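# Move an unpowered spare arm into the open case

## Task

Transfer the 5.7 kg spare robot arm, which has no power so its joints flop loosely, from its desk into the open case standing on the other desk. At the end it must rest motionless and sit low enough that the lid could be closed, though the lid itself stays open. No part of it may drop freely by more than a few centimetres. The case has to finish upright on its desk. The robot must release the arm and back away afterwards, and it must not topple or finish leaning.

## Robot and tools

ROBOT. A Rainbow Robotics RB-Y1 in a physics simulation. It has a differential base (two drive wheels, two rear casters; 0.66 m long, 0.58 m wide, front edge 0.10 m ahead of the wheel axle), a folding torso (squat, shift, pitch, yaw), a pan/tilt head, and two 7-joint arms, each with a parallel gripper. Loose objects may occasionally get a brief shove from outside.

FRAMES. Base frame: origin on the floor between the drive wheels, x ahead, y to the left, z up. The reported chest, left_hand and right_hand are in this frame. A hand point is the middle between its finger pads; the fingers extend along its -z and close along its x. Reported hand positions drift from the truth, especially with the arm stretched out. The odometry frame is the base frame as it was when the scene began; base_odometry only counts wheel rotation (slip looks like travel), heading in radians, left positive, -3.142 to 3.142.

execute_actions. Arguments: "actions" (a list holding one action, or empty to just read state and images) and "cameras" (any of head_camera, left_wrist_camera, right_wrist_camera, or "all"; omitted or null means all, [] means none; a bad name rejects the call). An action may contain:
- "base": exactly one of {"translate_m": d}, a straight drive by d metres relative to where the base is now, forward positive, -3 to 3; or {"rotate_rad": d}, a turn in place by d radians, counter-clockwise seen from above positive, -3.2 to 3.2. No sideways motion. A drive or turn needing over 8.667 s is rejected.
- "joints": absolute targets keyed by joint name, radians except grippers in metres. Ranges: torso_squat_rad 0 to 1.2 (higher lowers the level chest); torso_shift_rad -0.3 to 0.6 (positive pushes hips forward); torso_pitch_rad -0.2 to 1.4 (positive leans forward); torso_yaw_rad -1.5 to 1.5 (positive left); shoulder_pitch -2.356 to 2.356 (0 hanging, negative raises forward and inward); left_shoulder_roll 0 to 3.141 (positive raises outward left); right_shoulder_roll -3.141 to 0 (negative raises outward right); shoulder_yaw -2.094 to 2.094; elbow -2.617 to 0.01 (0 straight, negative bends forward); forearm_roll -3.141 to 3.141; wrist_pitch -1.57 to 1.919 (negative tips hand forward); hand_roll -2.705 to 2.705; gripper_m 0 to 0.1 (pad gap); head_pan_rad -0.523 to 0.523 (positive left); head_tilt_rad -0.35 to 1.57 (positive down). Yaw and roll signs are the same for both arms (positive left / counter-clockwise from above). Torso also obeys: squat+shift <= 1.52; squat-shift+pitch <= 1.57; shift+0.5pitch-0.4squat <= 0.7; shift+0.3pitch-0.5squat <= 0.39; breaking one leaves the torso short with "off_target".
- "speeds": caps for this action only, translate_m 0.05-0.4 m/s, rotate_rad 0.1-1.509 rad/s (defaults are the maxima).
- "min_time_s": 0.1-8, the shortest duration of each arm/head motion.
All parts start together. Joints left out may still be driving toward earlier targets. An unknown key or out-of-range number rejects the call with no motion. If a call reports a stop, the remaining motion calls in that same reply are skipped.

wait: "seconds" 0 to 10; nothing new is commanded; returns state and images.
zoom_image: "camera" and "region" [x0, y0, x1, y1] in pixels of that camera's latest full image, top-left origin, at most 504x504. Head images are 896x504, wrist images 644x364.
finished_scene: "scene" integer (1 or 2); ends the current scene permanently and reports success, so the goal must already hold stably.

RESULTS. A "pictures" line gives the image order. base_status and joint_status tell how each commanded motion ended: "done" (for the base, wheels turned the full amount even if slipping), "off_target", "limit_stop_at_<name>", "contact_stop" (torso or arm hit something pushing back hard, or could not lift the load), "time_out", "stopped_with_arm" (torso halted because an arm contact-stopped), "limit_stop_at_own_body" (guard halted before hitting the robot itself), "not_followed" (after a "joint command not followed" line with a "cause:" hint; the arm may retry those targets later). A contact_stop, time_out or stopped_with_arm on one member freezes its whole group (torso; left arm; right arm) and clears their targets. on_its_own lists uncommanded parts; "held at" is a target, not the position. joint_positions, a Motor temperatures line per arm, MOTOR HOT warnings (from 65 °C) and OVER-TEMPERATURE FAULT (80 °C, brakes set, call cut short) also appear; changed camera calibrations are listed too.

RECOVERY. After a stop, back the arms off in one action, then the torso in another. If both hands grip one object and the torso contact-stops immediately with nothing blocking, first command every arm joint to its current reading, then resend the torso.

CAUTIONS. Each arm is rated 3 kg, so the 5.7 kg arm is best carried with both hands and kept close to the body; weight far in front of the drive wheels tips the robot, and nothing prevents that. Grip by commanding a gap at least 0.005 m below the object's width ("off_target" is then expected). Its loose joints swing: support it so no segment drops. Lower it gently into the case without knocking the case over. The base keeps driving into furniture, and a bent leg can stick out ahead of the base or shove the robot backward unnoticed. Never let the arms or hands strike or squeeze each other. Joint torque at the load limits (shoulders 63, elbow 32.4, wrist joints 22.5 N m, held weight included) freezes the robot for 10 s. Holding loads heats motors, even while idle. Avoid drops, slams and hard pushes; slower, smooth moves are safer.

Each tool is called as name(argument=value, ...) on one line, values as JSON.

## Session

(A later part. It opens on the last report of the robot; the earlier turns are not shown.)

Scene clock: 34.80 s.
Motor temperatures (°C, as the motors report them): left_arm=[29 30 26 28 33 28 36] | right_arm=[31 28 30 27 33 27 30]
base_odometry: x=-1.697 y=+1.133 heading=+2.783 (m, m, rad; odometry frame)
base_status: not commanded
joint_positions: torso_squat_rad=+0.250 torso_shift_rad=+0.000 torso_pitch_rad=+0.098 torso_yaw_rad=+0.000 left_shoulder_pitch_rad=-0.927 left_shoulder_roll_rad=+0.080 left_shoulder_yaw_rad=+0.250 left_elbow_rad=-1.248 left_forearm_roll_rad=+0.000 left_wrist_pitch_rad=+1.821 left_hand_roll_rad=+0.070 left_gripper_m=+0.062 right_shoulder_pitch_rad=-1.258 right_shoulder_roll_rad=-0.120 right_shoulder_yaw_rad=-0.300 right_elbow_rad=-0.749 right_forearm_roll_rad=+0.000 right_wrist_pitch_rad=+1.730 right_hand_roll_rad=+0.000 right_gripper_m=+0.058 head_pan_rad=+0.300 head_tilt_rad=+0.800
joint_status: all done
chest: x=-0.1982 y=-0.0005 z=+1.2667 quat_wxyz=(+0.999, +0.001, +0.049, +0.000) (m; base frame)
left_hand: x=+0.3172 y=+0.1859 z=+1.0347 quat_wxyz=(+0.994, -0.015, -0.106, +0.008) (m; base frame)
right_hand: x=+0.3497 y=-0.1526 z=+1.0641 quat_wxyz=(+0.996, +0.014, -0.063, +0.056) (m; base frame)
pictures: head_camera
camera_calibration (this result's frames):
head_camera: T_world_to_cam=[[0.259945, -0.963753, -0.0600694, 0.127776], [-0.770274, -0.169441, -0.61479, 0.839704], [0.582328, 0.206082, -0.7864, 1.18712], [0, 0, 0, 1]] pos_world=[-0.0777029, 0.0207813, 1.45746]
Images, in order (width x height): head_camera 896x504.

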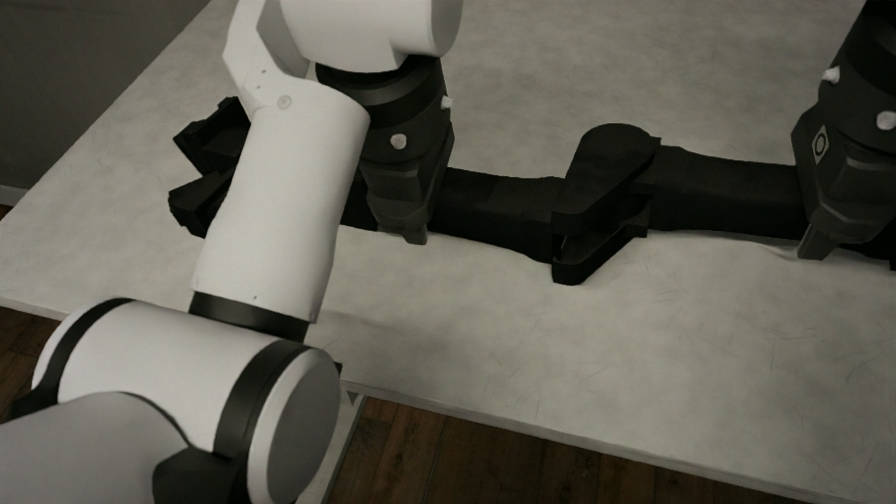

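execute_actions(actions=[{"joints":{"torso_squat_rad":0,"torso_pitch_rad":0.0,"left_wrist_pitch_rad":1.91,"right_wrist_pitch_rad":1.82,"head_pan_rad":0.45},"min_time_s":1}], cameras=["head_camera"])

execute_actions(actions=[{"joints":{"left_shoulder_pitch_rad":-1.08,"left_elbow_rad":-1.1,"left_shoulder_roll_rad":0.125,"left_shoulder_yaw_rad":0.277,"right_shoulder_pitch_rad":-1.36,"right_elbow_rad":-0.65,"right_shoulder_roll_rad":-0.153,"right_shoulder_yaw_rad":-0.31},"min_time_s":1.5}], cameras=["head_camera"])

execute_actions(actions=[{"joints":{"head_pan_rad":-0.4}}], cameras=["head_camera"])

Scene clock: 36.60 s.
Motor temperatures (°C, as the motors report them): left_arm=[29 30 26 28 33 28 36] | right_arm=[31 28 30 27 33 27 31]
base_odometry: x=-1.697 y=+1.133 heading=+2.783 (m, m, rad; odometry frame)
base_status: not commanded
joint_positions: torso_squat_rad=+0.000 torso_shift_rad=+0.000 torso_pitch_rad=+0.002 torso_yaw_rad=+0.000 left_shoulder_pitch_rad=-0.927 left_shoulder_roll_rad=+0.078 left_shoulder_yaw_rad=+0.250 left_elbow_rad=-1.248 left_forearm_roll_rad=+0.001 left_wrist_pitch_rad=+1.911 left_hand_roll_rad=+0.070 left_gripper_m=+0.062 right_shoulder_pitch_rad=-1.258 right_shoulder_roll_rad=-0.119 right_shoulder_yaw_rad=-0.300 right_elbow_rad=-0.749 right_forearm_roll_rad=-0.001 right_wrist_pitch_rad=+1.819 right_hand_roll_rad=-0.001 right_gripper_m=+0.058 head_pan_rad=+0.450 head_tilt_rad=+0.800
joint_status: all done
chest: x=-0.2278 y=-0.0005 z=+1.2899 quat_wxyz=(+1.000, +0.001, +0.001, +0.000) (m; base frame)
left_hand: x=+0.2872 y=+0.1857 z=+1.1025 quat_wxyz=(+0.994, -0.013, -0.108, +0.006) (m; base frame)
right_hand: x=+0.3164 y=-0.1539 z=+1.1367 quat_wxyz=(+0.996, +0.009, -0.065, +0.058) (m; base frame)
pictures: head_camera
camera_calibration (this result's frames):
head_camera: T_world_to_cam=[[0.405536, -0.913405, -0.035102, 0.134748], [-0.67455, -0.273132, -0.685843, 0.943817], [0.616864, 0.301812, -0.726903, 1.15462], [0, 0, 0, 1]] pos_world=[-0.130239, 0.0323872, 1.49134]
Images, in order (width x height): head_camera 896x504.

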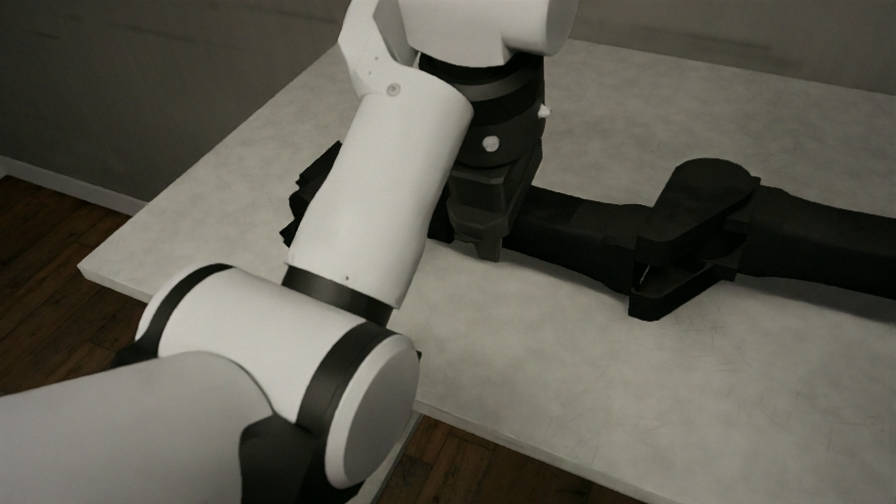

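Scene clock: 38.40 s.
Motor temperatures (°C, as the motors report them): left_arm=[29 30 26 29 33 28 36] | right_arm=[31 28 30 27 34 27 31]
base_odometry: x=-1.697 y=+1.133 heading=+2.783 (m, m, rad; odometry frame)
base_status: not commanded
joint_positions: torso_squat_rad=+0.000 torso_shift_rad=+0.000 torso_pitch_rad=+0.002 torso_yaw_rad=+0.000 left_shoulder_pitch_rad=-1.075 left_shoulder_roll_rad=+0.122 left_shoulder_yaw_rad=+0.276 left_elbow_rad=-1.097 left_forearm_roll_rad=+0.000 left_wrist_pitch_rad=+1.911 left_hand_roll_rad=+0.069 left_gripper_m=+0.063 right_shoulder_pitch_rad=-1.358 right_shoulder_roll_rad=-0.153 right_shoulder_yaw_rad=-0.310 right_elbow_rad=-0.650 right_forearm_roll_rad=+0.000 right_wrist_pitch_rad=+1.819 right_hand_roll_rad=-0.001 right_gripper_m=+0.060 head_pan_rad=+0.450 head_tilt_rad=+0.800
joint_status: all done
chest: x=-0.2278 y=-0.0005 z=+1.2899 quat_wxyz=(+1.000, +0.001, +0.001, +0.000) (m; base frame)
left_hand: x=+0.3073 y=+0.1869 z=+1.1390 quat_wxyz=(+0.994, -0.007, -0.108, +0.004) (m; base frame)
right_hand: x=+0.3232 y=-0.1554 z=+1.1659 quat_wxyz=(+0.996, +0.004, -0.068, +0.058) (m; base frame)
pictures: head_camera
camera_calibration (this result's frames):
head_camera: T_world_to_cam=[[0.405534, -0.913406, -0.0351001, 0.134746], [-0.674552, -0.273133, -0.685841, 0.943815], [0.616864, 0.301809, -0.726904, 1.15462], [0, 0, 0, 1]] pos_world=[-0.130238, 0.0323883, 1.49134]
Images, in order (width x height): head_camera 896x504.

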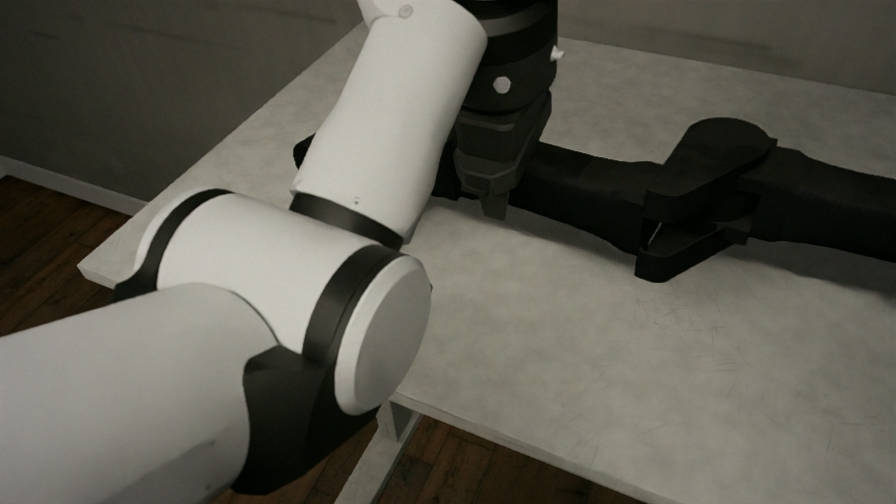

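Scene clock: 39.63 s.
Motor temperatures (°C, as the motors report them): left_arm=[29 30 26 29 33 28 36] | right_arm=[31 28 30 27 34 27 31]
base_odometry: x=-1.697 y=+1.133 heading=+2.783 (m, m, rad; odometry frame)
base_status: not commanded
joint_positions: torso_squat_rad=+0.000 torso_shift_rad=+0.000 torso_pitch_rad=+0.002 torso_yaw_rad=+0.000 left_shoulder_pitch_rad=-1.075 left_shoulder_roll_rad=+0.122 left_shoulder_yaw_rad=+0.276 left_elbow_rad=-1.097 left_forearm_roll_rad=+0.000 left_wrist_pitch_rad=+1.911 left_hand_roll_rad=+0.069 left_gripper_m=+0.063 right_shoulder_pitch_rad=-1.358 right_shoulder_roll_rad=-0.153 right_shoulder_yaw_rad=-0.310 right_elbow_rad=-0.650 right_forearm_roll_rad=+0.000 right_wrist_pitch_rad=+1.819 right_hand_roll_rad=-0.001 right_gripper_m=+0.060 head_pan_rad=-0.400 head_tilt_rad=+0.800
joint_status: all done
chest: x=-0.2278 y=-0.0005 z=+1.2899 quat_wxyz=(+1.000, +0.001, +0.001, +0.000) (m; base frame)
left_hand: x=+0.3073 y=+0.1869 z=+1.1390 quat_wxyz=(+0.994, -0.007, -0.108, +0.004) (m; base frame)
right_hand: x=+0.3232 y=-0.1554 z=+1.1659 quat_wxyz=(+0.996, +0.004, -0.068, +0.058) (m; base frame)
pictures: head_camera
camera_calibration (this result's frames):
head_camera: T_world_to_cam=[[-0.418559, -0.907563, -0.0337226, -0.0366296], [-0.65132, 0.325845, -0.685279, 0.948147], [0.632922, -0.264865, -0.7275, 1.15843], [0, 0, 0, 1]] pos_world=[-0.130983, -0.035364, 1.49127]
Images, in order (width x height): head_camera 896x504.

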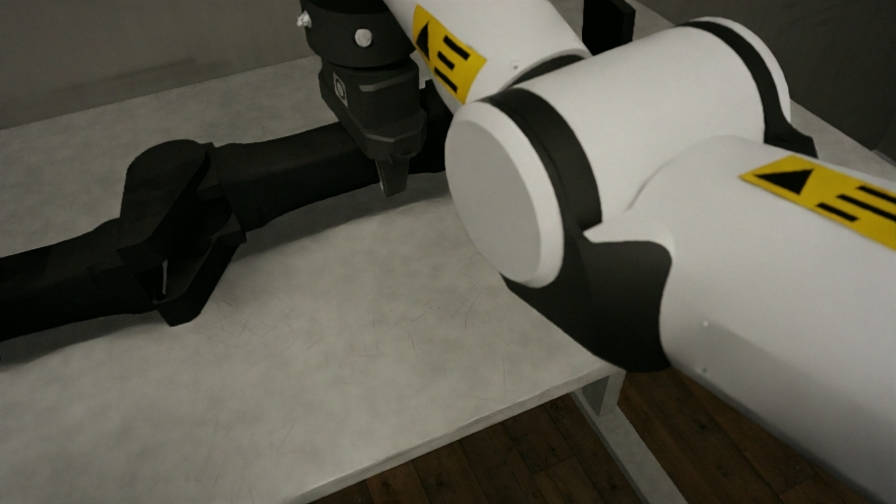

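execute_actions(actions=[{"base":{"translate_m":-0.6},"speeds":{"translate_m":0.2}}], cameras=[])

execute_actions(actions=[{"base":{"rotate_rad":3.165},"speeds":{"rotate_rad":0.7},"joints":{"head_pan_rad":0,"head_tilt_rad":0.45}}], cameras=["head_camera"])

execute_actions(actions=[{"base":{"translate_m":2.0}}], cameras=["head_camera"])

Scene clock: 43.60 s.
Motor temperatures (°C, as the motors report them): left_arm=[30 30 26 29 33 28 36] | right_arm=[31 28 30 27 34 27 31]
base_odometry: x=-1.136 y=+0.922 heading=+2.782 (m, m, rad; odometry frame)
base_status: done
joint_positions: torso_squat_rad=+0.000 torso_shift_rad=+0.000 torso_pitch_rad=+0.002 torso_yaw_rad=+0.000 left_shoulder_pitch_rad=-1.076 left_shoulder_roll_rad=+0.122 left_shoulder_yaw_rad=+0.276 left_elbow_rad=-1.097 left_forearm_roll_rad=+0.000 left_wrist_pitch_rad=+1.911 left_hand_roll_rad=+0.069 left_gripper_m=+0.063 right_shoulder_pitch_rad=-1.358 right_shoulder_roll_rad=-0.153 right_shoulder_yaw_rad=-0.310 right_elbow_rad=-0.649 right_forearm_roll_rad=+0.000 right_wrist_pitch_rad=+1.819 right_hand_roll_rad=-0.001 right_gripper_m=+0.060 head_pan_rad=-0.400 head_tilt_rad=+0.800
joint_status: not commanded
chest: x=-0.2277 y=-0.0004 z=+1.2899 quat_wxyz=(+1.000, +0.000, +0.001, +0.000) (m; base frame)
left_hand: x=+0.3075 y=+0.1870 z=+1.1391 quat_wxyz=(+0.994, -0.007, -0.108, +0.004) (m; base frame)
right_hand: x=+0.3232 y=-0.1555 z=+1.1657 quat_wxyz=(+0.996, +0.003, -0.067, +0.058) (m; base frame)
pictures: none
No camera images: the call's "cameras" was empty. Leave "cameras" out to get every camera's image.

Scene clock: 49.87 s.
Motor temperatures (°C, as the motors report them): left_arm=[30 30 26 29 33 29 36] | right_arm=[32 28 30 28 34 27 31]
base_odometry: x=-1.136 y=+0.922 heading=-0.337 (m, m, rad; odometry frame)
base_status: done
joint_positions: torso_squat_rad=+0.000 torso_shift_rad=+0.000 torso_pitch_rad=+0.002 torso_yaw_rad=+0.000 left_shoulder_pitch_rad=-1.076 left_shoulder_roll_rad=+0.122 left_shoulder_yaw_rad=+0.276 left_elbow_rad=-1.097 left_forearm_roll_rad=+0.000 left_wrist_pitch_rad=+1.911 left_hand_roll_rad=+0.069 left_gripper_m=+0.063 right_shoulder_pitch_rad=-1.358 right_shoulder_roll_rad=-0.153 right_shoulder_yaw_rad=-0.310 right_elbow_rad=-0.649 right_forearm_roll_rad=+0.000 right_wrist_pitch_rad=+1.819 right_hand_roll_rad=-0.001 right_gripper_m=+0.060 head_pan_rad=+0.000 head_tilt_rad=+0.450
joint_status: all done
chest: x=-0.2277 y=-0.0004 z=+1.2899 quat_wxyz=(+1.000, +0.000, +0.001, +0.000) (m; base frame)
left_hand: x=+0.3075 y=+0.1870 z=+1.1390 quat_wxyz=(+0.994, -0.007, -0.108, +0.004) (m; base frame)
right_hand: x=+0.3232 y=-0.1555 z=+1.1657 quat_wxyz=(+0.996, +0.003, -0.067, +0.058) (m; base frame)
pictures: head_camera
camera_calibration (this result's frames):
head_camera: T_world_to_cam=[[-0.0187607, -0.998879, -0.0434567, 0.0600459], [-0.447723, 0.047256, -0.892923, 1.29925], [0.893976, 0.00270471, -0.448107, 0.795802], [0, 0, 0, 1]] pos_world=[-0.128597, -0.00357122, 1.51935]
Images, in order (width x height): head_camera 896x504.

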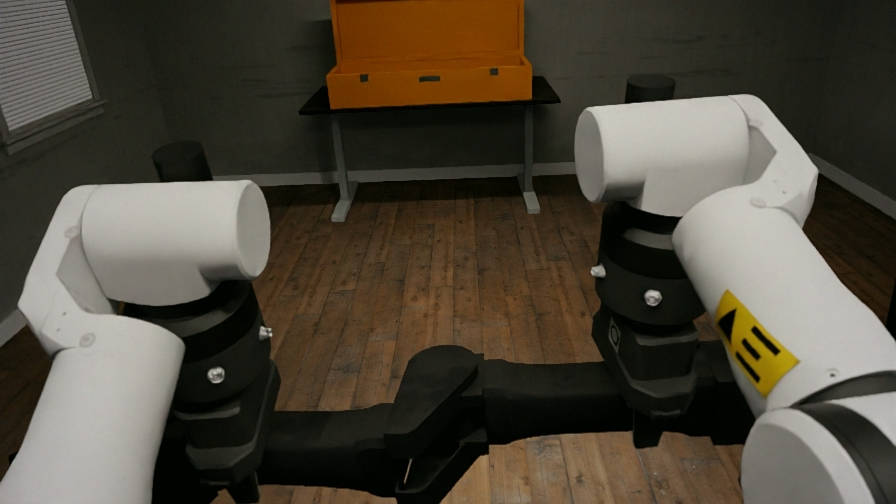

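Scene clock: 56.13 s.
Motor temperatures (°C, as the motors report them): left_arm=[31 30 26 30 33 29 36] | right_arm=[32 28 30 28 34 27 31]
base_odometry: x=+0.752 y=+0.261 heading=-0.337 (m, m, rad; odometry frame)
base_status: done
joint_positions: torso_squat_rad=+0.000 torso_shift_rad=+0.000 torso_pitch_rad=+0.002 torso_yaw_rad=+0.000 left_shoulder_pitch_rad=-1.076 left_shoulder_roll_rad=+0.122 left_shoulder_yaw_rad=+0.276 left_elbow_rad=-1.097 left_forearm_roll_rad=+0.000 left_wrist_pitch_rad=+1.911 left_hand_roll_rad=+0.069 left_gripper_m=+0.063 right_shoulder_pitch_rad=-1.358 right_shoulder_roll_rad=-0.153 right_shoulder_yaw_rad=-0.310 right_elbow_rad=-0.649 right_forearm_roll_rad=+0.000 right_wrist_pitch_rad=+1.819 right_hand_roll_rad=-0.001 right_gripper_m=+0.060 head_pan_rad=+0.000 head_tilt_rad=+0.450
joint_status: not commanded
chest: x=-0.2276 y=-0.0004 z=+1.2899 quat_wxyz=(+1.000, +0.000, +0.001, +0.000) (m; base frame)
left_hand: x=+0.3076 y=+0.1870 z=+1.1390 quat_wxyz=(+0.994, -0.007, -0.108, +0.004) (m; base frame)
right_hand: x=+0.3233 y=-0.1554 z=+1.1656 quat_wxyz=(+0.996, +0.003, -0.067, +0.058) (m; base frame)
pictures: head_camera
camera_calibration (this result's frames):
head_camera: T_world_to_cam=[[-0.0187697, -0.998879, -0.0434537, 0.0600418], [-0.447864, 0.0472569, -0.892852, 1.29917], [0.893905, 0.00270273, -0.448249, 0.795881], [0, 0, 0, 1]] pos_world=[-0.128463, -0.00357141, 1.51933]
Images, in order (width x height): head_camera 896x504.

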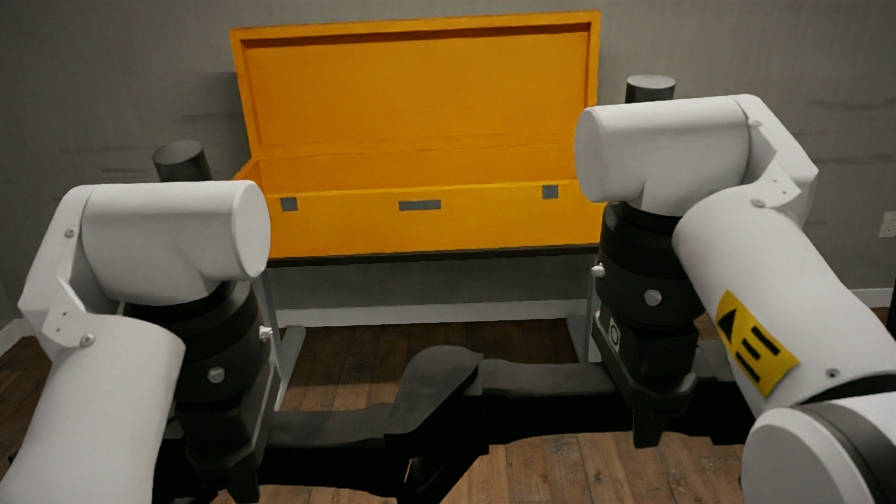

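execute_actions(actions=[{"base":{"translate_m":1.38},"joints":{"head_tilt_rad":0.9}}], cameras=["head_camera"])

execute_actions(actions=[{"joints":{"torso_squat_rad":0.55,"head_pan_rad":0.45}}], cameras=["head_camera"])

Scene clock: 61.07 s.
Motor temperatures (°C, as the motors report them): left_arm=[31 30 26 30 33 29 36] | right_arm=[32 28 30 28 34 27 31]
base_odometry: x=+2.055 y=-0.195 heading=-0.337 (m, m, rad; odometry frame)
base_status: done
joint_positions: torso_squat_rad=+0.000 torso_shift_rad=+0.000 torso_pitch_rad=+0.002 torso_yaw_rad=+0.000 left_shoulder_pitch_rad=-1.076 left_shoulder_roll_rad=+0.122 left_shoulder_yaw_rad=+0.276 left_elbow_rad=-1.097 left_forearm_roll_rad=+0.000 left_wrist_pitch_rad=+1.911 left_hand_roll_rad=+0.069 left_gripper_m=+0.063 right_shoulder_pitch_rad=-1.358 right_shoulder_roll_rad=-0.153 right_shoulder_yaw_rad=-0.310 right_elbow_rad=-0.649 right_forearm_roll_rad=+0.000 right_wrist_pitch_rad=+1.819 right_hand_roll_rad=-0.001 right_gripper_m=+0.060 head_pan_rad=+0.000 head_tilt_rad=+0.900
joint_status: all done
chest: x=-0.2276 y=-0.0004 z=+1.2899 quat_wxyz=(+1.000, +0.000, +0.001, +0.000) (m; base frame)
left_hand: x=+0.3076 y=+0.1870 z=+1.1390 quat_wxyz=(+0.994, -0.007, -0.108, +0.004) (m; base frame)
right_hand: x=+0.3233 y=-0.1554 z=+1.1656 quat_wxyz=(+0.996, +0.003, -0.067, +0.058) (m; base frame)
pictures: head_camera
camera_calibration (this result's frames):
head_camera: T_world_to_cam=[[-0.0353813, -0.998895, -0.0309355, 0.0379824], [-0.791623, 0.0469066, -0.609206, 0.806024], [0.609984, 0.0029348, -0.792408, 1.25042], [0, 0, 0, 1]] pos_world=[-0.123323, -0.00353708, 1.48305]
Images, in order (width x height): head_camera 896x504.

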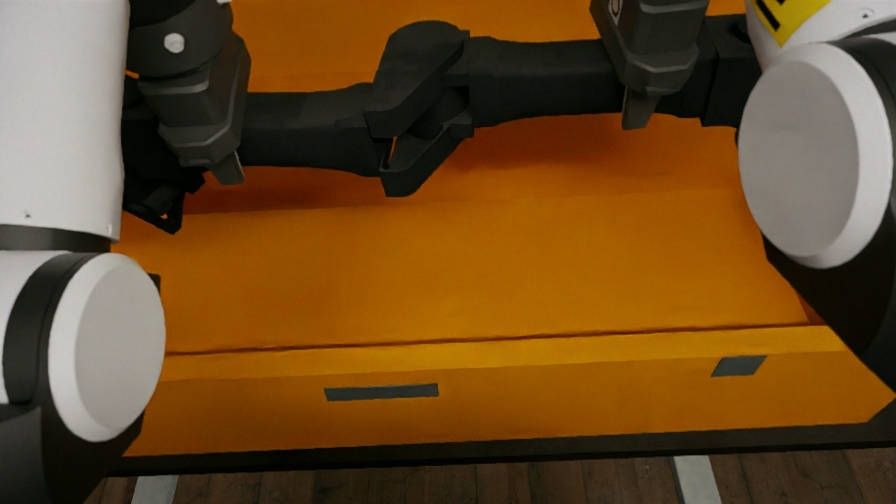

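Scene clock: 63.70 s.
Motor temperatures (°C, as the motors report them): left_arm=[31 30 26 30 33 29 36] | right_arm=[32 28 30 28 34 27 31]
base_odometry: x=+2.055 y=-0.195 heading=-0.337 (m, m, rad; odometry frame)
base_status: not commanded
joint_positions: torso_squat_rad=+0.550 torso_shift_rad=+0.000 torso_pitch_rad=+0.002 torso_yaw_rad=+0.000 left_shoulder_pitch_rad=-1.076 left_shoulder_roll_rad=+0.122 left_shoulder_yaw_rad=+0.276 left_elbow_rad=-1.097 left_forearm_roll_rad=+0.000 left_wrist_pitch_rad=+1.911 left_hand_roll_rad=+0.069 left_gripper_m=+0.063 right_shoulder_pitch_rad=-1.358 right_shoulder_roll_rad=-0.153 right_shoulder_yaw_rad=-0.310 right_elbow_rad=-0.649 right_forearm_roll_rad=+0.000 right_wrist_pitch_rad=+1.819 right_hand_roll_rad=-0.001 right_gripper_m=+0.060 head_pan_rad=+0.450 head_tilt_rad=+0.900
joint_status: all done
chest: x=-0.2277 y=-0.0004 z=+1.1868 quat_wxyz=(+1.000, +0.000, +0.001, +0.000) (m; base frame)
left_hand: x=+0.3075 y=+0.1870 z=+1.0359 quat_wxyz=(+0.994, -0.007, -0.108, +0.004) (m; base frame)
right_hand: x=+0.3232 y=-0.1554 z=+1.0626 quat_wxyz=(+0.996, +0.003, -0.067, +0.058) (m; base frame)
pictures: head_camera
camera_calibration (this result's frames):
head_camera: T_world_to_cam=[[0.402636, -0.914813, -0.0316336, 0.125766], [-0.732939, -0.3015, -0.609834, 0.755749], [0.548347, 0.268727, -0.791898, 1.15556], [0, 0, 0, 1]] pos_world=[-0.130369, 0.0323798, 1.37995]
Images, in order (width x height): head_camera 896x504.

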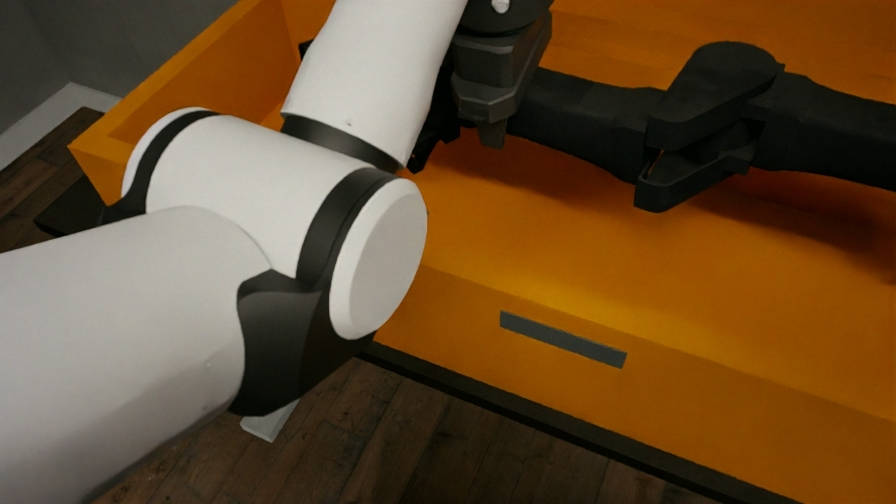

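execute_actions(actions=[{"base":{"translate_m":0.03},"joints":{"torso_yaw_rad":0.08,"head_pan_rad":-0.4}}], cameras=["head_camera"])

execute_actions(actions=[{"joints":{"torso_squat_rad":0.73,"head_pan_rad":0.2,"head_tilt_rad":0.7}}], cameras=["head_camera"])

Scene clock: 65.03 s.
Motor temperatures (°C, as the motors report them): left_arm=[31 30 26 30 33 29 36] | right_arm=[32 28 30 28 34 27 31]
base_odometry: x=+2.083 y=-0.205 heading=-0.337 (m, m, rad; odometry frame)
base_status: done
joint_positions: torso_squat_rad=+0.550 torso_shift_rad=+0.000 torso_pitch_rad=+0.002 torso_yaw_rad=+0.080 left_shoulder_pitch_rad=-1.075 left_shoulder_roll_rad=+0.123 left_shoulder_yaw_rad=+0.276 left_elbow_rad=-1.097 left_forearm_roll_rad=+0.000 left_wrist_pitch_rad=+1.911 left_hand_roll_rad=+0.069 left_gripper_m=+0.063 right_shoulder_pitch_rad=-1.358 right_shoulder_roll_rad=-0.152 right_shoulder_yaw_rad=-0.310 right_elbow_rad=-0.649 right_forearm_roll_rad=+0.000 right_wrist_pitch_rad=+1.819 right_hand_roll_rad=-0.001 right_gripper_m=+0.060 head_pan_rad=-0.400 head_tilt_rad=+0.900
joint_status: all done
chest: x=-0.2276 y=-0.0003 z=+1.1868 quat_wxyz=(+0.999, +0.000, +0.001, +0.040) (m; base frame)
left_hand: x=+0.2909 y=+0.2293 z=+1.0359 quat_wxyz=(+0.993, -0.003, -0.109, +0.044) (m; base frame)
right_hand: x=+0.3338 y=-0.1108 z=+1.0626 quat_wxyz=(+0.993, +0.006, -0.067, +0.098) (m; base frame)
pictures: head_camera
camera_calibration (this result's frames):
head_camera: T_world_to_cam=[[-0.347993, -0.937014, -0.0300937, -0.0287212], [-0.736791, 0.2932, -0.60924, 0.753937], [0.579689, -0.189839, -0.792415, 1.16281], [0, 0, 0, 1]] pos_world=[-0.128567, -0.0272213, 1.37989]
Images, in order (width x height): head_camera 896x504.

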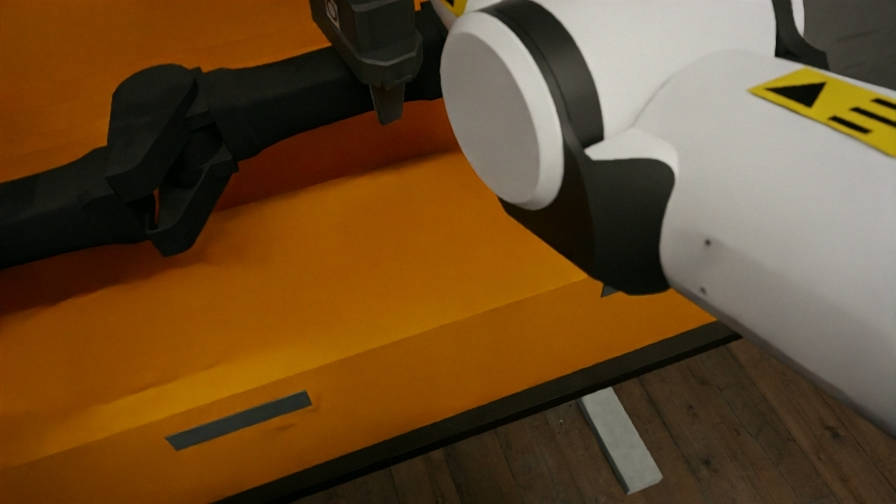

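Scene clock: 66.43 s.
Motor temperatures (°C, as the motors report them): left_arm=[31 30 26 30 33 29 36] | right_arm=[32 28 30 28 34 27 31]
base_odometry: x=+2.083 y=-0.205 heading=-0.337 (m, m, rad; odometry frame)
base_status: not commanded
joint_positions: torso_squat_rad=+0.730 torso_shift_rad=+0.000 torso_pitch_rad=+0.002 torso_yaw_rad=+0.080 left_shoulder_pitch_rad=-1.075 left_shoulder_roll_rad=+0.123 left_shoulder_yaw_rad=+0.276 left_elbow_rad=-1.097 left_forearm_roll_rad=+0.000 left_wrist_pitch_rad=+1.911 left_hand_roll_rad=+0.069 left_gripper_m=+0.063 right_shoulder_pitch_rad=-1.358 right_shoulder_roll_rad=-0.152 right_shoulder_yaw_rad=-0.310 right_elbow_rad=-0.649 right_forearm_roll_rad=+0.000 right_wrist_pitch_rad=+1.819 right_hand_roll_rad=-0.001 right_gripper_m=+0.060 head_pan_rad=+0.200 head_tilt_rad=+0.700
joint_status: all done
chest: x=-0.2277 y=-0.0003 z=+1.1116 quat_wxyz=(+0.999, +0.000, +0.001, +0.040) (m; base frame)
left_hand: x=+0.2909 y=+0.2293 z=+0.9609 quat_wxyz=(+0.993, -0.003, -0.109, +0.044) (m; base frame)
right_hand: x=+0.3337 y=-0.1108 z=+0.9875 quat_wxyz=(+0.993, +0.006, -0.067, +0.098) (m; base frame)
pictures: head_camera
camera_calibration (this result's frames):
head_camera: T_world_to_cam=[[0.248227, -0.967969, -0.0376732, 0.101444], [-0.642022, -0.135269, -0.754659, 0.918863], [0.725391, 0.211513, -0.655035, 0.952517], [0, 0, 0, 1]] pos_world=[-0.126198, 0.0210181, 1.32118]
Images, in order (width x height): head_camera 896x504.

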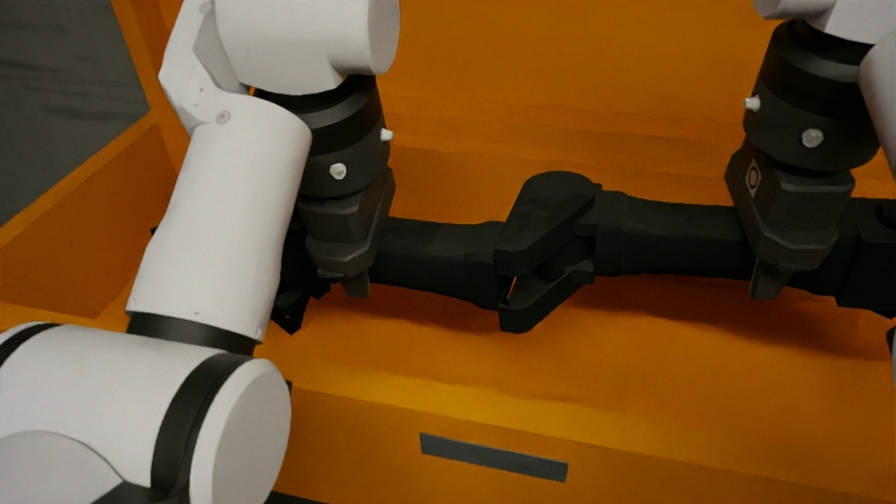

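execute_actions(actions=[{"joints":{"torso_squat_rad":0.77}}], cameras=["head_camera"])

execute_actions(actions=[{"joints":{"torso_squat_rad":0.8,"torso_yaw_rad":0.04}}], cameras=["head_camera"])

Scene clock: 67.33 s.
Motor temperatures (°C, as the motors report them): left_arm=[31 30 26 30 33 29 36] | right_arm=[32 28 30 28 34 27 31]
base_odometry: x=+2.083 y=-0.205 heading=-0.337 (m, m, rad; odometry frame)
base_status: not commanded
joint_positions: torso_squat_rad=+0.770 torso_shift_rad=-0.001 torso_pitch_rad=+0.000 torso_yaw_rad=+0.080 left_shoulder_pitch_rad=-1.080 left_shoulder_roll_rad=+0.123 left_shoulder_yaw_rad=+0.276 left_elbow_rad=-1.100 left_forearm_roll_rad=+0.000 left_wrist_pitch_rad=+1.911 left_hand_roll_rad=+0.069 left_gripper_m=+0.064 right_shoulder_pitch_rad=-1.358 right_shoulder_roll_rad=-0.153 right_shoulder_yaw_rad=-0.310 right_elbow_rad=-0.649 right_forearm_roll_rad=+0.000 right_wrist_pitch_rad=+1.819 right_hand_roll_rad=-0.001 right_gripper_m=+0.060 head_pan_rad=+0.200 head_tilt_rad=+0.700
joint_status: all done
chest: x=-0.2284 y=-0.0007 z=+1.0925 quat_wxyz=(+0.999, +0.001, +0.000, +0.040) (m; base frame)
left_hand: x=+0.2917 y=+0.2286 z=+0.9458 quat_wxyz=(+0.993, -0.003, -0.113, +0.044) (m; base frame)
right_hand: x=+0.3332 y=-0.1119 z=+0.9688 quat_wxyz=(+0.993, +0.006, -0.068, +0.098) (m; base frame)
pictures: head_camera
camera_calibration (this result's frames):
head_camera: T_world_to_cam=[[0.24817, -0.967968, -0.0380812, 0.100944], [-0.640921, -0.13459, -0.755715, 0.9053], [0.726383, 0.211953, -0.653792, 0.939464], [0, 0, 0, 1]] pos_world=[-0.127236, 0.0204324, 1.30221]
Images, in order (width x height): head_camera 896x504.

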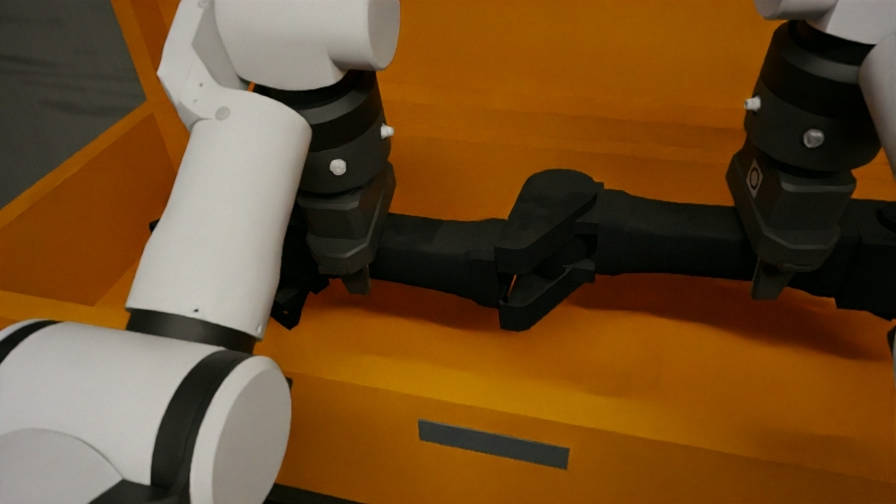

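Scene clock: 68.07 s.
Motor temperatures (°C, as the motors report them): left_arm=[31 30 26 30 33 29 36] | right_arm=[32 28 30 28 34 27 31]
base_odometry: x=+2.083 y=-0.205 heading=-0.337 (m, m, rad; odometry frame)
base_status: not commanded
joint_positions: torso_squat_rad=+0.800 torso_shift_rad=-0.001 torso_pitch_rad=+0.000 torso_yaw_rad=+0.040 left_shoulder_pitch_rad=-1.085 left_shoulder_roll_rad=+0.125 left_shoulder_yaw_rad=+0.276 left_elbow_rad=-1.103 left_forearm_roll_rad=+0.000 left_wrist_pitch_rad=+1.910 left_hand_roll_rad=+0.070 left_gripper_m=+0.062 right_shoulder_pitch_rad=-1.356 right_shoulder_roll_rad=-0.152 right_shoulder_yaw_rad=-0.310 right_elbow_rad=-0.648 right_forearm_roll_rad=+0.000 right_wrist_pitch_rad=+1.820 right_hand_roll_rad=+0.000 right_gripper_m=+0.059 head_pan_rad=+0.200 head_tilt_rad=+0.700
joint_status: all done
chest: x=-0.2287 y=-0.0009 z=+1.0776 quat_wxyz=(+1.000, +0.001, +0.000, +0.020) (m; base frame)
left_hand: x=+0.3021 y=+0.2077 z=+0.9352 quat_wxyz=(+0.993, -0.004, -0.118, +0.024) (m; base frame)
right_hand: x=+0.3274 y=-0.1342 z=+0.9528 quat_wxyz=(+0.995, +0.005, -0.066, +0.078) (m; base frame)
pictures: head_camera
camera_calibration (this result's frames):
head_camera: T_world_to_cam=[[0.209294, -0.977098, -0.0384213, 0.0917069], [-0.645317, -0.108493, -0.756171, 0.893351], [0.734685, 0.183056, -0.653245, 0.931294], [0, 0, 0, 1]] pos_world=[-0.126906, 0.0160496, 1.28741]
Images, in order (width x height): head_camera 896x504.

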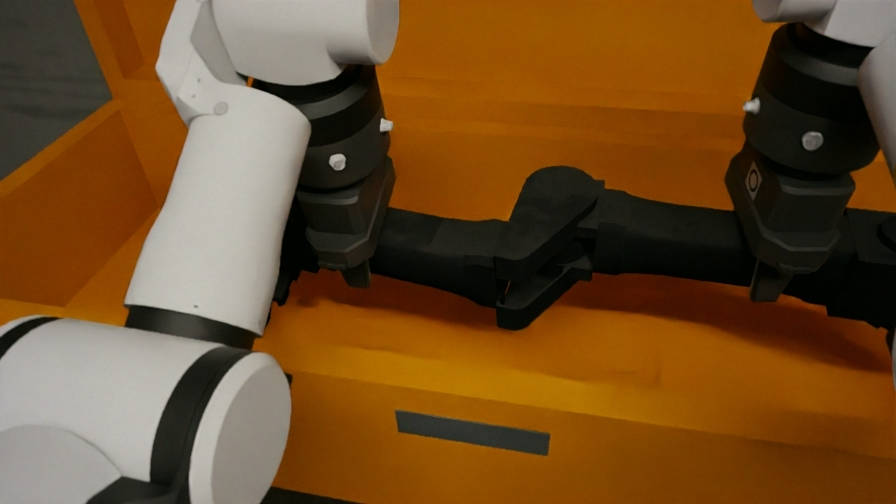

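The tip is folding out; continue sideways.

execute_actions(actions=[{"joints":{"torso_yaw_rad":-0.04}}], cameras=[])

execute_actions(actions=[{"joints":{"torso_squat_rad":0.84,"torso_yaw_rad":-0.09}}], cameras=["head_camera"])

Scene clock: 69.03 s.
Motor temperatures (°C, as the motors report them): left_arm=[31 30 26 30 33 29 36] | right_arm=[32 28 30 28 34 27 31]
base_odometry: x=+2.083 y=-0.205 heading=-0.337 (m, m, rad; odometry frame)
base_status: not commanded
joint_positions: torso_squat_rad=+0.800 torso_shift_rad=-0.001 torso_pitch_rad=+0.001 torso_yaw_rad=-0.040 left_shoulder_pitch_rad=-1.081 left_shoulder_roll_rad=+0.124 left_shoulder_yaw_rad=+0.276 left_elbow_rad=-1.100 left_forearm_roll_rad=+0.000 left_wrist_pitch_rad=+1.910 left_hand_roll_rad=+0.070 left_gripper_m=+0.062 right_shoulder_pitch_rad=-1.356 right_shoulder_roll_rad=-0.152 right_shoulder_yaw_rad=-0.310 right_elbow_rad=-0.648 right_forearm_roll_rad=+0.000 right_wrist_pitch_rad=+1.820 right_hand_roll_rad=+0.000 right_gripper_m=+0.059 head_pan_rad=+0.200 head_tilt_rad=+0.700
joint_status: all done
chest: x=-0.2282 y=-0.0007 z=+1.0776 quat_wxyz=(+1.000, +0.001, +0.000, -0.020) (m; base frame)
left_hand: x=+0.3163 y=+0.1648 z=+0.9318 quat_wxyz=(+0.993, -0.009, -0.114, -0.016) (m; base frame)
right_hand: x=+0.3152 y=-0.1782 z=+0.9523 quat_wxyz=(+0.997, +0.002, -0.066, +0.038) (m; base frame)
pictures: none
No camera images: the call's "cameras" was empty. Leave "cameras" out to get every camera's image.

Scene clock: 69.87 s.
Motor temperatures (°C, as the motors report them): left_arm=[31 30 26 30 33 29 36] | right_arm=[32 28 30 28 34 27 31]
base_odometry: x=+2.083 y=-0.205 heading=-0.337 (m, m, rad; odometry frame)
base_status: not commanded
joint_positions: torso_squat_rad=+0.840 torso_shift_rad=-0.001 torso_pitch_rad=+0.001 torso_yaw_rad=-0.090 left_shoulder_pitch_rad=-1.078 left_shoulder_roll_rad=+0.124 left_shoulder_yaw_rad=+0.276 left_elbow_rad=-1.099 left_forearm_roll_rad=+0.000 left_wrist_pitch_rad=+1.910 left_hand_roll_rad=+0.070 left_gripper_m=+0.061 right_shoulder_pitch_rad=-1.357 right_shoulder_roll_rad=-0.152 right_shoulder_yaw_rad=-0.310 right_elbow_rad=-0.648 right_forearm_roll_rad=+0.000 right_wrist_pitch_rad=+1.820 right_hand_roll_rad=+0.000 right_gripper_m=+0.059 head_pan_rad=+0.200 head_tilt_rad=+0.700
joint_status: all done
chest: x=-0.2279 y=-0.0005 z=+1.0572 quat_wxyz=(+0.999, +0.001, +0.001, -0.045) (m; base frame)
left_hand: x=+0.3232 y=+0.1379 z=+0.9087 quat_wxyz=(+0.993, -0.012, -0.111, -0.040) (m; base frame)
right_hand: x=+0.3061 y=-0.2047 z=+0.9321 quat_wxyz=(+0.998, +0.001, -0.066, +0.014) (m; base frame)
pictures: head_camera
camera_calibration (this result's frames):
head_camera: T_world_to_cam=[[0.0807458, -0.996012, -0.0379406, 0.0612721], [-0.655422, -0.0243796, -0.75487, 0.874872], [0.750934, 0.0858196, -0.654777, 0.922547], [0, 0, 0, 1]] pos_world=[-0.124309, 0.00318418, 1.2668]
Images, in order (width x height): head_camera 896x504.

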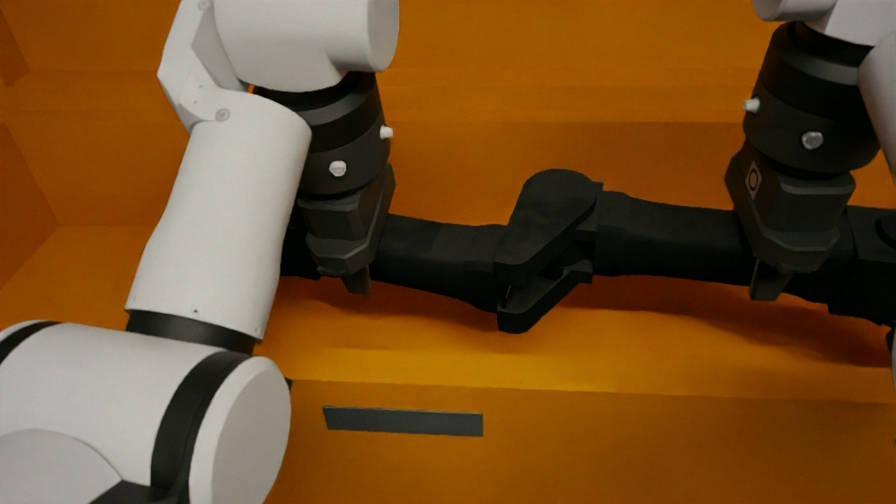

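execute_actions(actions=[{"joints":{"torso_squat_rad":0.89,"head_pan_rad":-0.4}}], cameras=["head_camera"])

execute_actions(actions=[{"joints":{"torso_squat_rad":0.93,"head_pan_rad":0.4}}], cameras=["head_camera"])

Scene clock: 71.00 s.
Motor temperatures (°C, as the motors report them): left_arm=[31 30 26 30 33 29 36] | right_arm=[32 28 30 28 34 27 31]
base_odometry: x=+2.083 y=-0.205 heading=-0.337 (m, m, rad; odometry frame)
base_status: not commanded
joint_positions: torso_squat_rad=+0.890 torso_shift_rad=-0.001 torso_pitch_rad=+0.001 torso_yaw_rad=-0.090 left_shoulder_pitch_rad=-1.078 left_shoulder_roll_rad=+0.124 left_shoulder_yaw_rad=+0.276 left_elbow_rad=-1.099 left_forearm_roll_rad=+0.000 left_wrist_pitch_rad=+1.910 left_hand_roll_rad=+0.070 left_gripper_m=+0.061 right_shoulder_pitch_rad=-1.357 right_shoulder_roll_rad=-0.152 right_shoulder_yaw_rad=-0.310 right_elbow_rad=-0.648 right_forearm_roll_rad=+0.000 right_wrist_pitch_rad=+1.820 right_hand_roll_rad=+0.000 right_gripper_m=+0.059 head_pan_rad=-0.400 head_tilt_rad=+0.700
joint_status: all done
chest: x=-0.2278 y=-0.0005 z=+1.0306 quat_wxyz=(+0.999, +0.001, +0.001, -0.045) (m; base frame)
left_hand: x=+0.3232 y=+0.1381 z=+0.8817 quat_wxyz=(+0.993, -0.012, -0.110, -0.040) (m; base frame)
right_hand: x=+0.3063 y=-0.2046 z=+0.9055 quat_wxyz=(+0.998, +0.001, -0.066, +0.014) (m; base frame)
pictures: head_camera
camera_calibration (this result's frames):
head_camera: T_world_to_cam=[[-0.495728, -0.867691, -0.0369538, -0.0591101], [-0.555541, 0.349522, -0.754459, 0.875898], [0.667554, -0.353477, -0.655306, 0.887328], [0, 0, 0, 1]] pos_world=[-0.135044, -0.0437848, 1.24012]
Images, in order (width x height): head_camera 896x504.

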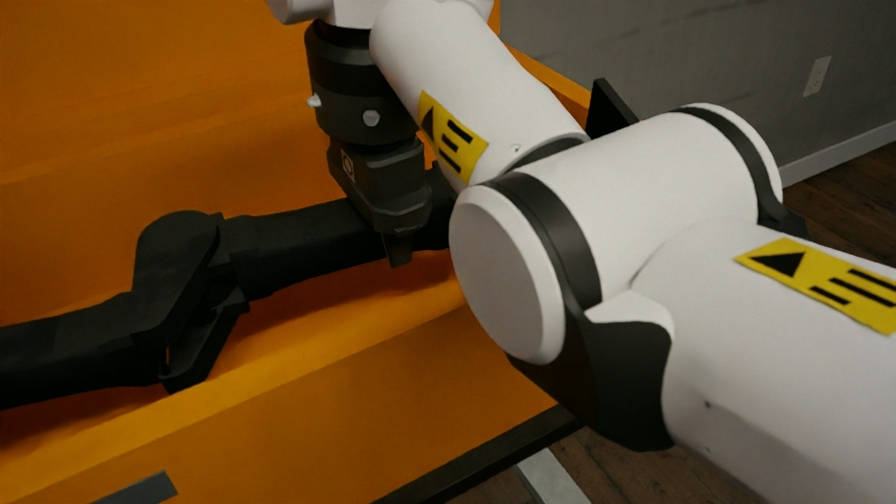

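Scene clock: 72.20 s.
Motor temperatures (°C, as the motors report them): left_arm=[31 30 26 30 33 29 36] | right_arm=[33 28 30 28 34 27 31]
base_odometry: x=+2.083 y=-0.205 heading=-0.337 (m, m, rad; odometry frame)
base_status: not commanded
joint_positions: torso_squat_rad=+0.930 torso_shift_rad=-0.001 torso_pitch_rad=+0.001 torso_yaw_rad=-0.090 left_shoulder_pitch_rad=-1.078 left_shoulder_roll_rad=+0.124 left_shoulder_yaw_rad=+0.276 left_elbow_rad=-1.098 left_forearm_roll_rad=+0.000 left_wrist_pitch_rad=+1.910 left_hand_roll_rad=+0.070 left_gripper_m=+0.061 right_shoulder_pitch_rad=-1.357 right_shoulder_roll_rad=-0.152 right_shoulder_yaw_rad=-0.310 right_elbow_rad=-0.648 right_forearm_roll_rad=+0.000 right_wrist_pitch_rad=+1.820 right_hand_roll_rad=+0.000 right_gripper_m=+0.059 head_pan_rad=+0.400 head_tilt_rad=+0.700
joint_status: all done
chest: x=-0.2278 y=-0.0005 z=+1.0085 quat_wxyz=(+0.999, +0.001, +0.001, -0.045) (m; base frame)
left_hand: x=+0.3231 y=+0.1381 z=+0.8595 quat_wxyz=(+0.993, -0.012, -0.110, -0.040) (m; base frame)
right_hand: x=+0.3063 y=-0.2045 z=+0.8835 quat_wxyz=(+0.998, +0.001, -0.066, +0.014) (m; base frame)
pictures: head_camera
camera_calibration (this result's frames):
head_camera: T_world_to_cam=[[0.277023, -0.960106, -0.0381342, 0.100148], [-0.637453, -0.153941, -0.754955, 0.841609], [0.718966, 0.233449, -0.654667, 0.884235], [0, 0, 0, 1]] pos_world=[-0.126993, 0.0192871, 1.21808]
Images, in order (width x height): head_camera 896x504.

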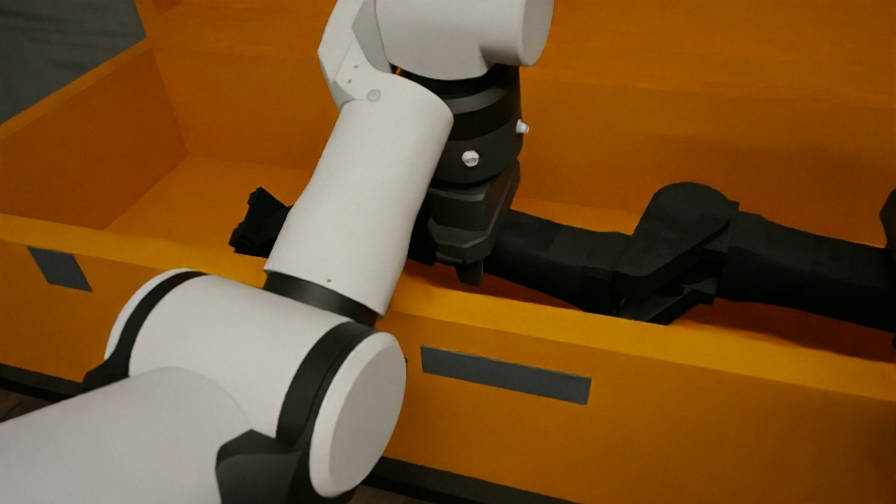

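Continue lowering via lean to spare the elbows.

execute_actions(actions=[{"joints":{"torso_pitch_rad":0.035,"head_pan_rad":-0.3}}], cameras=["head_camera"])

Scene clock: 73.37 s.
Motor temperatures (°C, as the motors report them): left_arm=[31 30 26 30 33 29 36] | right_arm=[33 28 30 28 34 27 31]
base_odometry: x=+2.083 y=-0.205 heading=-0.337 (m, m, rad; odometry frame)
base_status: not commanded
joint_positions: torso_squat_rad=+0.930 torso_shift_rad=-0.001 torso_pitch_rad=+0.036 torso_yaw_rad=-0.090 left_shoulder_pitch_rad=-1.079 left_shoulder_roll_rad=+0.124 left_shoulder_yaw_rad=+0.276 left_elbow_rad=-1.099 left_forearm_roll_rad=+0.000 left_wrist_pitch_rad=+1.910 left_hand_roll_rad=+0.070 left_gripper_m=+0.061 right_shoulder_pitch_rad=-1.357 right_shoulder_roll_rad=-0.152 right_shoulder_yaw_rad=-0.310 right_elbow_rad=-0.648 right_forearm_roll_rad=+0.000 right_wrist_pitch_rad=+1.820 right_hand_roll_rad=+0.000 right_gripper_m=+0.059 head_pan_rad=-0.300 head_tilt_rad=+0.700
joint_status: all done
chest: x=-0.2170 y=-0.0005 z=+1.0083 quat_wxyz=(+0.999, +0.000, +0.018, -0.045) (m; base frame)
left_hand: x=+0.3287 y=+0.1380 z=+0.8410 quat_wxyz=(+0.995, -0.013, -0.094, -0.040) (m; base frame)
right_hand: x=+0.3124 y=-0.2046 z=+0.8646 quat_wxyz=(+0.999, +0.001, -0.049, +0.014) (m; base frame)
pictures: head_camera
camera_calibration (this result's frames):
head_camera: T_world_to_cam=[[-0.407657, -0.912846, -0.0229802, -0.0516379], [-0.613522, 0.292452, -0.733528, 0.831938], [0.676318, -0.284929, -0.679271, 0.891042], [0, 0, 0, 1]] pos_world=[-0.113266, -0.0365555, 1.21432]
Images, in order (width x height): head_camera 896x504.

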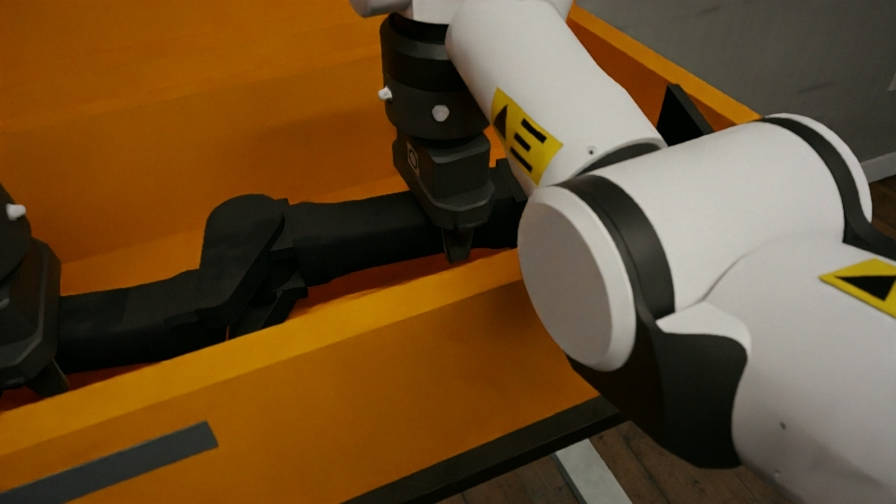

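execute_actions(actions=[{"joints":{"right_elbow_rad":-0.59,"right_wrist_pitch_rad":1.76,"left_elbow_rad":-1.08,"left_wrist_pitch_rad":1.89},"min_time_s":1}], cameras=[])

Scene clock: 74.73 s.
Motor temperatures (°C, as the motors report them): left_arm=[31 30 26 30 33 29 36] | right_arm=[33 28 30 28 34 27 31]
base_odometry: x=+2.083 y=-0.205 heading=-0.337 (m, m, rad; odometry frame)
base_status: not commanded
joint_positions: torso_squat_rad=+0.930 torso_shift_rad=-0.001 torso_pitch_rad=+0.036 torso_yaw_rad=-0.090 left_shoulder_pitch_rad=-1.076 left_shoulder_roll_rad=+0.124 left_shoulder_yaw_rad=+0.277 left_elbow_rad=-1.078 left_forearm_roll_rad=+0.000 left_wrist_pitch_rad=+1.891 left_hand_roll_rad=+0.070 left_gripper_m=+0.061 right_shoulder_pitch_rad=-1.363 right_shoulder_roll_rad=-0.154 right_shoulder_yaw_rad=-0.310 right_elbow_rad=-0.593 right_forearm_roll_rad=+0.000 right_wrist_pitch_rad=+1.760 right_hand_roll_rad=+0.000 right_gripper_m=+0.059 head_pan_rad=-0.300 head_tilt_rad=+0.700
joint_status: all done
chest: x=-0.2173 y=-0.0002 z=+1.0083 quat_wxyz=(+0.999, -0.001, +0.018, -0.045) (m; base frame)
left_hand: x=+0.3296 y=+0.1382 z=+0.8348 quat_wxyz=(+0.995, -0.013, -0.092, -0.039) (m; base frame)
right_hand: x=+0.3176 y=-0.2042 z=+0.8547 quat_wxyz=(+0.998, +0.000, -0.055, +0.014) (m; base frame)
pictures: none
No camera images: the call's "cameras" was empty. Leave "cameras" out to get every camera's image.

Right is down; left still loaded.

execute_actions(actions=[{"joints":{"right_elbow_rad":-0.6,"left_elbow_rad":-1.0,"left_wrist_pitch_rad":1.84},"min_time_s":1}], cameras=[])

Scene clock: 76.07 s.
Motor temperatures (°C, as the motors report them): left_arm=[31 30 26 30 33 29 36] | right_arm=[33 28 30 28 34 27 31]
base_odometry: x=+2.083 y=-0.205 heading=-0.337 (m, m, rad; odometry frame)
base_status: not commanded
joint_positions: torso_squat_rad=+0.930 torso_shift_rad=-0.001 torso_pitch_rad=+0.036 torso_yaw_rad=-0.090 left_shoulder_pitch_rad=-1.078 left_shoulder_roll_rad=+0.124 left_shoulder_yaw_rad=+0.277 left_elbow_rad=-0.999 left_forearm_roll_rad=+0.000 left_wrist_pitch_rad=+1.840 left_hand_roll_rad=+0.070 left_gripper_m=+0.060 right_shoulder_pitch_rad=-1.358 right_shoulder_roll_rad=-0.152 right_shoulder_yaw_rad=-0.310 right_elbow_rad=-0.598 right_forearm_roll_rad=+0.000 right_wrist_pitch_rad=+1.760 right_hand_roll_rad=+0.000 right_gripper_m=+0.059 head_pan_rad=-0.300 head_tilt_rad=+0.700
joint_status: all done
chest: x=-0.2171 y=-0.0004 z=+1.0083 quat_wxyz=(+0.999, +0.000, +0.018, -0.045) (m; base frame)
left_hand: x=+0.3305 y=+0.1377 z=+0.8150 quat_wxyz=(+0.996, -0.011, -0.078, -0.040) (m; base frame)
right_hand: x=+0.3173 y=-0.2044 z=+0.8525 quat_wxyz=(+0.998, +0.001, -0.054, +0.014) (m; base frame)
pictures: none
No camera images: the call's "cameras" was empty. Leave "cameras" out to get every camera's image.


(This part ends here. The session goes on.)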